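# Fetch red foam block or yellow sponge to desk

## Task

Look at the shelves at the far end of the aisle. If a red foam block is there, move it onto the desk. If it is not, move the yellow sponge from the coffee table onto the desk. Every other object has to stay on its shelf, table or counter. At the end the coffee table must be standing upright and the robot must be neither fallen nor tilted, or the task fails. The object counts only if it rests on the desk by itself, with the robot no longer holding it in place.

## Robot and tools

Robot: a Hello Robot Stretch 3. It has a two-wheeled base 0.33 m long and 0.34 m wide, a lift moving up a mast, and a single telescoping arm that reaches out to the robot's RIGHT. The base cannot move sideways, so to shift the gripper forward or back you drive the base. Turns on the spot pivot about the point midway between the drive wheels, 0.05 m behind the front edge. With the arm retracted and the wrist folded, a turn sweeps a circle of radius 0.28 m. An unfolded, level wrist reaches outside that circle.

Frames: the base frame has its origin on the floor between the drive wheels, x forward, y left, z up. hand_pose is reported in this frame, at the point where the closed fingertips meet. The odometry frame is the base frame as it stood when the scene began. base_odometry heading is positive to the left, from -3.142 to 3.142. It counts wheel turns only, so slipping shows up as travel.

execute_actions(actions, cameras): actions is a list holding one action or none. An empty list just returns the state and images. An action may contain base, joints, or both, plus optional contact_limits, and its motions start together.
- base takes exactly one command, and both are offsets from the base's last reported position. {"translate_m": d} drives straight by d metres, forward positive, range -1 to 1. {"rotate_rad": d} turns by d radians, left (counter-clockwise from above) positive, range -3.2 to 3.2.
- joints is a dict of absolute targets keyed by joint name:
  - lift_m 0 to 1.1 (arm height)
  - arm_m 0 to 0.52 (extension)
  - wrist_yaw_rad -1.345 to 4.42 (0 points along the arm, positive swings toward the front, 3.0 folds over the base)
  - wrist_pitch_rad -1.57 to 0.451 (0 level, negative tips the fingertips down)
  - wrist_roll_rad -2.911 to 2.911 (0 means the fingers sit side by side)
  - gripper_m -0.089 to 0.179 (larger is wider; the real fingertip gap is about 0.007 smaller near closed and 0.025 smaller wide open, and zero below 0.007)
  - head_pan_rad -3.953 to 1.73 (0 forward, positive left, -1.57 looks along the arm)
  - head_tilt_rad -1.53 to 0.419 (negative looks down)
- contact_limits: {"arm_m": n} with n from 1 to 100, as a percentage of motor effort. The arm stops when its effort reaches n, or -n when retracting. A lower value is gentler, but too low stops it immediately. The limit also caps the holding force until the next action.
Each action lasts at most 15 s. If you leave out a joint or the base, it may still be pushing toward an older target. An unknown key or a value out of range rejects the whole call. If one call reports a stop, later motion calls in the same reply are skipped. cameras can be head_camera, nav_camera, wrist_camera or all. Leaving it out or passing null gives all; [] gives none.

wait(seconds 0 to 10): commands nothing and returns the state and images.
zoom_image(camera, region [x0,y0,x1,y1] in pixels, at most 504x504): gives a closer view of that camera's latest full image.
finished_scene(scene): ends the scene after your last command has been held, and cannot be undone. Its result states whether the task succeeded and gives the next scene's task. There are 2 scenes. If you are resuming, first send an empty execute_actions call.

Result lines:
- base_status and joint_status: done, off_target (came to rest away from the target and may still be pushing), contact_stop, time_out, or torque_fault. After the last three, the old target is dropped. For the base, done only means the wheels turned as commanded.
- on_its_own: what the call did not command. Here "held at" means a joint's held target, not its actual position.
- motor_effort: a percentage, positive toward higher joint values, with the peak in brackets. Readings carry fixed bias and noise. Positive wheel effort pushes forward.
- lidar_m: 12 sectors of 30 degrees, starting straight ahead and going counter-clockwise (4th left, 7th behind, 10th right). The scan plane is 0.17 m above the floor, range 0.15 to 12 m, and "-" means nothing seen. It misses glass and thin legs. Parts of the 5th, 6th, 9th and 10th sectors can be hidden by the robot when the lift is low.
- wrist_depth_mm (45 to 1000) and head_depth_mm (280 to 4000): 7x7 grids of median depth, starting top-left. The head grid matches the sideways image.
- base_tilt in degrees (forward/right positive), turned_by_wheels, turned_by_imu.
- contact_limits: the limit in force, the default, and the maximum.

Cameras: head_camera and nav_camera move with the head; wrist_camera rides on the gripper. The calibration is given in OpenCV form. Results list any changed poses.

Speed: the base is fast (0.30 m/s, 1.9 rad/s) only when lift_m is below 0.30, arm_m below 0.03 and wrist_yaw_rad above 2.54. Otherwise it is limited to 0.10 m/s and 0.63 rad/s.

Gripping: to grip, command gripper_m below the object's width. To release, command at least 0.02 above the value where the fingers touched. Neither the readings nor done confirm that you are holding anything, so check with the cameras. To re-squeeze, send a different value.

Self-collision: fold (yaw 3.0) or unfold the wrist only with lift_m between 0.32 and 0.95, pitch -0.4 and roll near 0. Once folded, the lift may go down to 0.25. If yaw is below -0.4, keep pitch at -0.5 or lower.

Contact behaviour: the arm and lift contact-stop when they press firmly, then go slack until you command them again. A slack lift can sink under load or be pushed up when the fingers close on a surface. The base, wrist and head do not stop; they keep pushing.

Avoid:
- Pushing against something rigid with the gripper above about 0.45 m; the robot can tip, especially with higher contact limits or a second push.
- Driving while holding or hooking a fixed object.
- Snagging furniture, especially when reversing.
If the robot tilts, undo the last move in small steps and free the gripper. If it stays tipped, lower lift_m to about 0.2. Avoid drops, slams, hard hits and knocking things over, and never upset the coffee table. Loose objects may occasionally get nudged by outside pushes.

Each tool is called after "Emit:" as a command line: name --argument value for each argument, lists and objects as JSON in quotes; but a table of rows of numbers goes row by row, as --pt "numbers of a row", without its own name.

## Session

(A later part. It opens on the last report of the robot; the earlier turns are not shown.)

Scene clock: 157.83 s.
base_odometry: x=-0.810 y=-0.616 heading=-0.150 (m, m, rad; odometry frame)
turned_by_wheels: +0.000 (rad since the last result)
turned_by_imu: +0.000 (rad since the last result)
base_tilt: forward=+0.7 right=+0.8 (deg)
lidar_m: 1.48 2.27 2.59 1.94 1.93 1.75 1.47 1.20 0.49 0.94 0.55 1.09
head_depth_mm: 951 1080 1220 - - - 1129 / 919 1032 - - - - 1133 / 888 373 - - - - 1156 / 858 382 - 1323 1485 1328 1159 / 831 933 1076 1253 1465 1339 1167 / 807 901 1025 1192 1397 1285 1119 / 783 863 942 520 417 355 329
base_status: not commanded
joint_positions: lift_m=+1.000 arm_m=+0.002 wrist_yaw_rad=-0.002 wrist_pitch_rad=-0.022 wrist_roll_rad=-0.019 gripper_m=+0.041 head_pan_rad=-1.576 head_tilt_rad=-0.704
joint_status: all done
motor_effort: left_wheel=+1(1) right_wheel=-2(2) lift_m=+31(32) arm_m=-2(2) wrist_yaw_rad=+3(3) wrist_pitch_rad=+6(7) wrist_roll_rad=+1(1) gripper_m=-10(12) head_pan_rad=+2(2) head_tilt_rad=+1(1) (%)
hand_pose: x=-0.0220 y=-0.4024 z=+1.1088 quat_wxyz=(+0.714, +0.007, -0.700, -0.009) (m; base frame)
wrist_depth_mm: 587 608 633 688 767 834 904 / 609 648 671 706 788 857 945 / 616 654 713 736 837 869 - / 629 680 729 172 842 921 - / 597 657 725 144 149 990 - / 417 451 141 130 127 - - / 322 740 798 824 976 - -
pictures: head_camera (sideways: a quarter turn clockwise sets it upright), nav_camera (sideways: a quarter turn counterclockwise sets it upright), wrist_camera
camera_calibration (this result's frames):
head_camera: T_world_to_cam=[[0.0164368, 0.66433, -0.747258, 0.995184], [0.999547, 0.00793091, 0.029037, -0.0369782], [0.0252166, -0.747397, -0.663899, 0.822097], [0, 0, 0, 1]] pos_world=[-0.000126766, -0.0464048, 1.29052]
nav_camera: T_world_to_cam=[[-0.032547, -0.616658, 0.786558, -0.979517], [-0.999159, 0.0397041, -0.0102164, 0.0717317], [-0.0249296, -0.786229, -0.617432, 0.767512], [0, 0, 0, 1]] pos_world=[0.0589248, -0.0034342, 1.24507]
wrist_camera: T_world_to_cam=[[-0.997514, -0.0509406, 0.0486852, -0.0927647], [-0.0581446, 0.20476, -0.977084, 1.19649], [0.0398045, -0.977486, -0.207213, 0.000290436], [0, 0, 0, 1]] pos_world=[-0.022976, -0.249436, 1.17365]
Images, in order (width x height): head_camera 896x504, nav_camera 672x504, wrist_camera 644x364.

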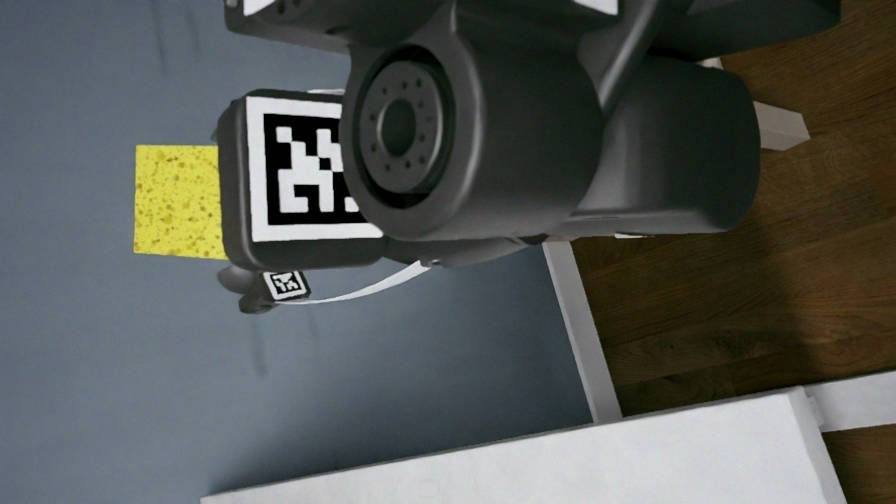

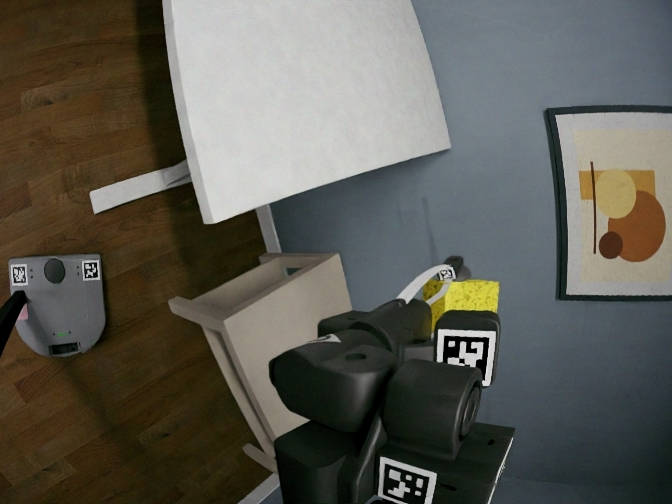

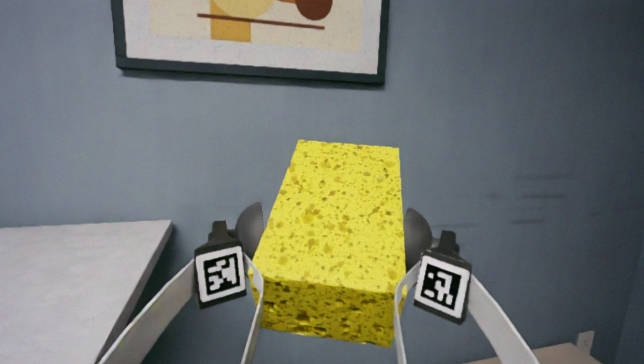

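Emit:
execute_actions --actions '[{"base":{"rotate_rad":0.4}}]' --cameras '[]'

Emit:
execute_actions --actions '[{"base":{"translate_m":0.4}}]'

Scene clock: 163.30 s.
base_odometry: x=-0.810 y=-0.616 heading=+0.250 (m, m, rad; odometry frame)
turned_by_wheels: +0.400 (rad since the last result)
turned_by_imu: +0.405 (rad since the last result)
base_tilt: forward=+0.7 right=+0.8 (deg)
lidar_m: 2.27 2.42 2.08 1.93 1.92 1.49 1.20 0.51 0.49 0.55 1.03 1.48
head_depth_mm: 800 902 1016 - - - 1128 / 807 897 - - - - 1154 / 812 373 - - - - 1158 / 817 382 - 481 409 365 1160 / 825 849 627 498 412 359 1153 / 829 857 633 501 414 361 1172 / 837 869 638 504 417 363 1176
base_status: done
joint_positions: lift_m=+1.000 arm_m=+0.002 wrist_yaw_rad=-0.002 wrist_pitch_rad=-0.022 wrist_roll_rad=-0.019 gripper_m=+0.041 head_pan_rad=-1.576 head_tilt_rad=-0.704
joint_status: not commanded
motor_effort: left_wheel=-1(5) right_wheel=+1(5) lift_m=+29(30) arm_m=-2(2) wrist_yaw_rad=+2(2) wrist_pitch_rad=+6(6) wrist_roll_rad=+1(0) gripper_m=-11(10) head_pan_rad=+2(2) head_tilt_rad=+1(1) (%)
hand_pose: x=-0.0218 y=-0.4024 z=+1.1088 quat_wxyz=(+0.714, +0.007, -0.700, -0.008) (m; base frame)
wrist_depth_mm: 764 741 712 655 634 610 597 / 812 761 717 688 657 654 611 / 822 797 752 704 679 658 634 / 826 798 783 172 707 677 660 / 593 603 614 145 149 685 686 / 415 426 141 130 127 720 704 / 324 323 328 304 781 756 724
pictures: none
No camera images: the call's "cameras" was empty. Leave "cameras" out to get every camera's image.

Scene clock: 168.23 s.
base_odometry: x=-0.423 y=-0.517 heading=+0.250 (m, m, rad; odometry frame)
turned_by_wheels: +0.000 (rad since the last result)
turned_by_imu: -0.001 (rad since the last result)
base_tilt: forward=+0.7 right=+0.7 (deg)
lidar_m: 1.87 2.00 1.93 1.92 2.02 1.90 1.59 0.81 0.60 1.00 1.07 1.13
head_depth_mm: 831 815 631 - - - 1123 / 836 858 - - - - 1153 / 842 373 - - - - 1160 / 850 382 - 481 409 1250 1166 / 856 853 625 497 412 1260 1168 / 864 861 632 500 414 1263 1166 / 868 870 638 503 417 1274 1177
base_status: done
joint_positions: lift_m=+1.000 arm_m=+0.002 wrist_yaw_rad=-0.002 wrist_pitch_rad=-0.022 wrist_roll_rad=-0.019 gripper_m=+0.041 head_pan_rad=-1.576 head_tilt_rad=-0.704
joint_status: not commanded
motor_effort: left_wheel=-1(3) right_wheel=+1(6) lift_m=+30(30) arm_m=-1(1) wrist_yaw_rad=+3(2) wrist_pitch_rad=+6(6) wrist_roll_rad=+1(1) gripper_m=-12(12) head_pan_rad=+3(3) head_tilt_rad=+1(1) (%)
hand_pose: x=-0.0218 y=-0.4024 z=+1.1088 quat_wxyz=(+0.714, +0.007, -0.700, -0.008) (m; base frame)
wrist_depth_mm: 785 760 738 739 673 665 621 / 843 797 779 732 700 690 632 / 891 831 770 742 707 718 671 / 856 842 819 172 743 708 685 / 598 611 616 144 149 684 715 / 418 430 140 130 127 453 461 / 323 330 330 302 324 346 346
pictures: head_camera (sideways: a quarter turn clockwise sets it upright), nav_camera (sideways: a quarter turn counterclockwise sets it upright), wrist_camera
camera_calibration (this result's frames):
head_camera: T_world_to_cam=[[0.0164369, 0.664331, -0.747258, 0.995184], [0.999547, 0.00793078, 0.029037, -0.0369782], [0.0252165, -0.747397, -0.663899, 0.822098], [0, 0, 0, 1]] pos_world=[-0.000126772, -0.0464048, 1.29052]
nav_camera: T_world_to_cam=[[-0.0325471, -0.616658, 0.786558, -0.979517], [-0.999159, 0.0397042, -0.0102164, 0.0717316], [-0.0249297, -0.786229, -0.617432, 0.767513], [0, 0, 0, 1]] pos_world=[0.0589248, -0.0034342, 1.24507]
wrist_camera: T_world_to_cam=[[-0.997481, -0.0515801, 0.0486848, -0.0928575], [-0.0582755, 0.204723, -0.977084, 1.19649], [0.0404312, -0.97746, -0.207213, 0.000306227], [0, 0, 0, 1]] pos_world=[-0.0229102, -0.249438, 1.17365]
Images, in order (width x height): head_camera 896x504, nav_camera 672x504, wrist_camera 644x364.

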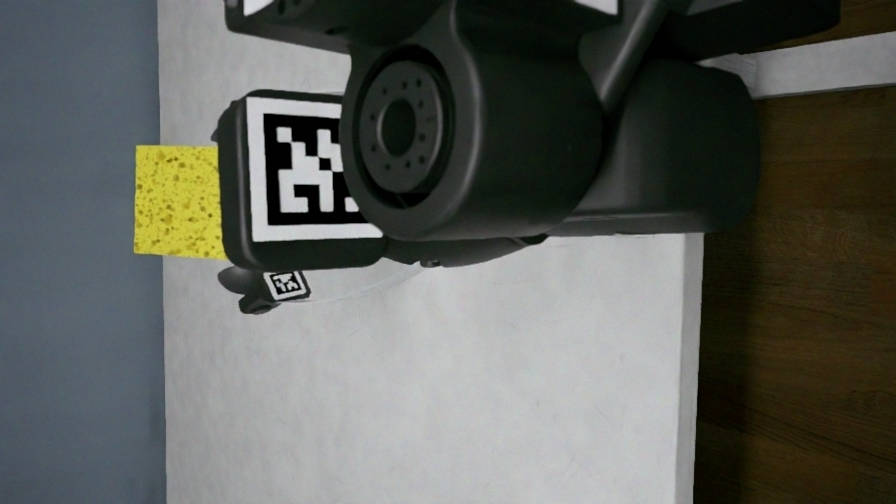

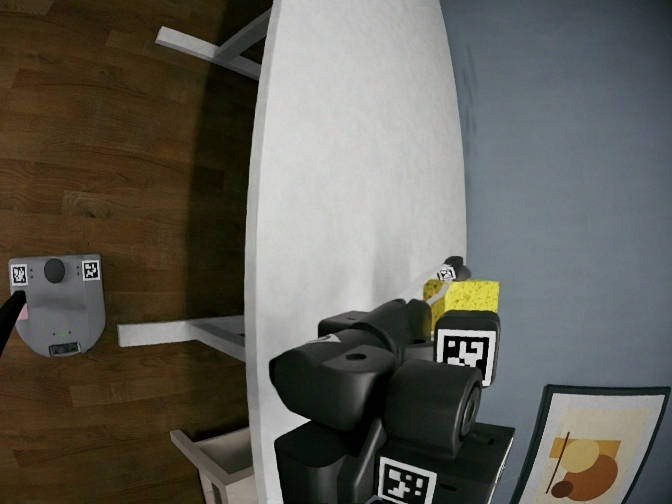

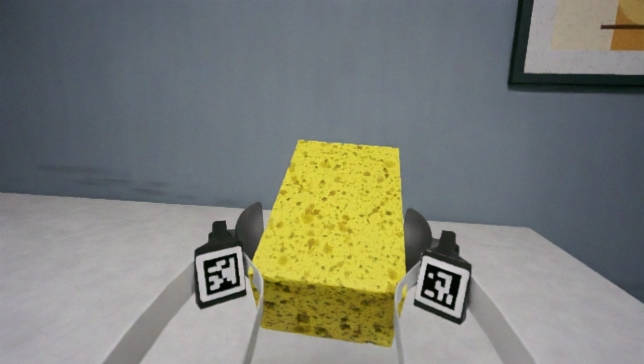

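Emit:
execute_actions --actions '[{"joints":{"arm_m":0.15,"wrist_pitch_rad":-0.5,"lift_m":0.97}}]' --cameras '[]'

Emit:
execute_actions --actions '[{"joints":{"lift_m":0.93}}]' --cameras '["wrist_camera"]'

Scene clock: 173.97 s.
base_odometry: x=-0.423 y=-0.517 heading=+0.250 (m, m, rad; odometry frame)
turned_by_wheels: +0.000 (rad since the last result)
turned_by_imu: +0.000 (rad since the last result)
base_tilt: forward=+0.8 right=+0.7 (deg)
lidar_m: 1.86 2.00 1.93 1.92 2.03 1.90 1.60 0.81 0.60 1.00 1.06 1.13
head_depth_mm: 832 - - 458 403 368 1142 / 836 - - 460 405 369 1151 / 844 890 - 453 408 372 1156 / 848 883 637 481 410 1248 1163 / 857 851 628 498 412 1263 1166 / 862 860 632 501 414 1264 1171 / 868 870 639 503 417 1266 1176
base_status: not commanded
joint_positions: lift_m=+0.972 arm_m=+0.150 wrist_yaw_rad=-0.001 wrist_pitch_rad=-0.467 wrist_roll_rad=-0.017 gripper_m=+0.041 head_pan_rad=-1.576 head_tilt_rad=-0.704
joint_status: lift_m contact_stop (moved -0.028 of -0.030); the others done
on_its_own: lift_m is slack since a contact_stop, until your next command for it
motor_effort: left_wheel=-1(1) right_wheel=+1(1) lift_m=+24(22) arm_m=+5(5) wrist_yaw_rad=+1(2) wrist_pitch_rad=-10(12) wrist_roll_rad=+0(0) gripper_m=-11(12) head_pan_rad=+2(2) head_tilt_rad=+2(1) (%)
hand_pose: x=-0.0217 y=-0.5125 z=+0.9734 quat_wxyz=(+0.694, +0.165, -0.682, -0.163) (m; base frame)
wrist_depth_mm: 623 598 569 559 545 521 495 / 439 434 441 435 445 443 447 / 319 317 318 317 319 318 321 / 249 249 247 174 238 250 252 / 204 204 206 142 148 205 205 / 174 173 142 129 126 174 175 / 151 151 152 144 148 152 151
pictures: none
No camera images: the call's "cameras" was empty. Leave "cameras" out to get every camera's image.

not run: a stop came earlier in this reply.

Already touching the desk; release.

Emit:
execute_actions --actions '[{"joints":{"gripper_m":0.13,"lift_m":0.98}}]' --cameras '[]'

Emit:
execute_actions --actions '[{"joints":{"lift_m":1.05,"arm_m":0.0}}]' --cameras '["nav_camera","wrist_camera"]'

Scene clock: 177.17 s.
base_odometry: x=-0.423 y=-0.517 heading=+0.250 (m, m, rad; odometry frame)
turned_by_wheels: +0.000 (rad since the last result)
turned_by_imu: +0.000 (rad since the last result)
base_tilt: forward=+0.8 right=+0.7 (deg)
lidar_m: 1.87 2.00 1.93 1.92 2.03 1.89 1.60 0.81 0.60 1.00 1.07 1.13
head_depth_mm: 828 - - 464 403 368 1140 / 829 - - 472 405 369 1150 / 844 903 - 463 407 371 1156 / 851 884 624 480 410 1249 1161 / 855 848 629 496 412 1258 1164 / 862 857 633 501 414 1264 1173 / 868 868 638 504 417 1269 1175
base_status: not commanded
joint_positions: lift_m=+0.980 arm_m=+0.150 wrist_yaw_rad=-0.001 wrist_pitch_rad=-0.511 wrist_roll_rad=-0.017 gripper_m=+0.130 head_pan_rad=-1.576 head_tilt_rad=-0.704
joint_status: all done
motor_effort: left_wheel=+0(1) right_wheel=+1(1) lift_m=+29(31) arm_m=+3(5) wrist_yaw_rad=+1(1) wrist_pitch_rad=+3(10) wrist_roll_rad=+0(0) gripper_m=+1(82) head_pan_rad=+3(2) head_tilt_rad=+0(1) (%)
hand_pose: x=-0.0217 y=-0.5064 z=+0.9720 quat_wxyz=(+0.690, +0.180, -0.678, -0.178) (m; base frame)
wrist_depth_mm: 578 584 565 540 533 518 499 / 391 394 394 394 393 391 400 / 298 296 299 300 296 297 298 / 241 238 239 167 221 239 240 / 198 205 196 140 188 207 200 / 171 176 164 129 163 - 172 / - 150 151 146 147 149 149
pictures: none
No camera images: the call's "cameras" was empty. Leave "cameras" out to get every camera's image.

Scene clock: 179.50 s.
base_odometry: x=-0.423 y=-0.517 heading=+0.250 (m, m, rad; odometry frame)
turned_by_wheels: +0.000 (rad since the last result)
turned_by_imu: +0.000 (rad since the last result)
base_tilt: forward=+0.7 right=+0.7 (deg)
lidar_m: 1.86 2.00 1.93 1.92 2.02 1.90 1.60 0.81 0.60 1.00 1.06 1.13
head_depth_mm: 817 - - - - 1205 1138 / 817 - - - - - 1154 / 830 - - - - 1250 1155 / 848 888 581 524 409 1246 1166 / 855 850 629 483 412 1259 1170 / 862 858 632 501 414 1261 1173 / 870 869 638 504 417 1270 1181
base_status: not commanded
joint_positions: lift_m=+1.050 arm_m=+0.002 wrist_yaw_rad=-0.001 wrist_pitch_rad=-0.513 wrist_roll_rad=-0.017 gripper_m=+0.130 head_pan_rad=-1.576 head_tilt_rad=-0.704
joint_status: all done
joint sent to its limit — the command would take arm_m past its lower limit, so that joint was sent only as far as its limit.
motor_effort: left_wheel=-1(1) right_wheel=+1(1) lift_m=+30(29) arm_m=-4(6) wrist_yaw_rad=+1(1) wrist_pitch_rad=+4(4) wrist_roll_rad=+0(0) gripper_m=+1(1) head_pan_rad=+3(2) head_tilt_rad=+1(2) (%)
hand_pose: x=-0.0217 y=-0.3584 z=+1.0417 quat_wxyz=(+0.690, +0.181, -0.678, -0.178) (m; base frame)
wrist_depth_mm: 791 737 741 708 678 661 630 / 576 576 589 575 577 586 684 / 436 433 437 415 435 431 438 / 348 350 352 301 352 352 348 / 294 301 292 292 293 301 294 / 251 259 251 252 251 - 252 / 224 221 222 219 221 217 221
pictures: nav_camera (sideways: a quarter turn counterclockwise sets it upright), wrist_camera
camera_calibration (this result's frames):
nav_camera: T_world_to_cam=[[-0.0325469, -0.616657, 0.786559, -0.979518], [-0.999159, 0.039704, -0.0102164, 0.0717317], [-0.0249295, -0.78623, -0.617431, 0.767512], [0, 0, 0, 1]] pos_world=[0.0589248, -0.00343423, 1.24507]
wrist_camera: T_world_to_cam=[[-0.997552, -0.0679133, 0.016674, -0.0596956], [-0.0564453, 0.641212, -0.765285, 1.05785], [0.0412815, -0.764353, -0.643476, 0.560297], [0, 0, 0, 1]] pos_world=[-0.0229688, -0.254094, 1.17109]
Images, in order (width x height): nav_camera 672x504, wrist_camera 644x364.

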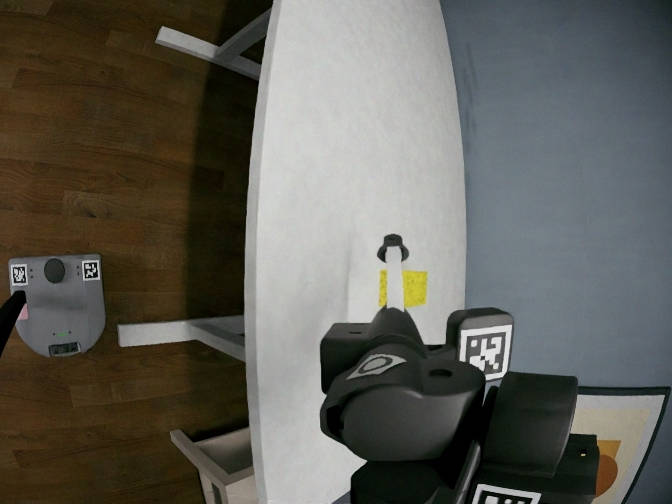

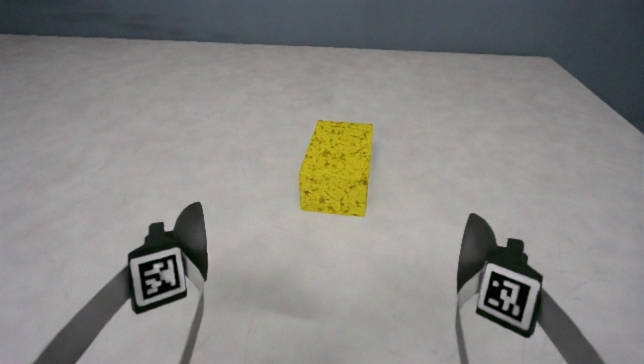

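Emit:
finished_scene --scene 2

The scene is finished: the task was done.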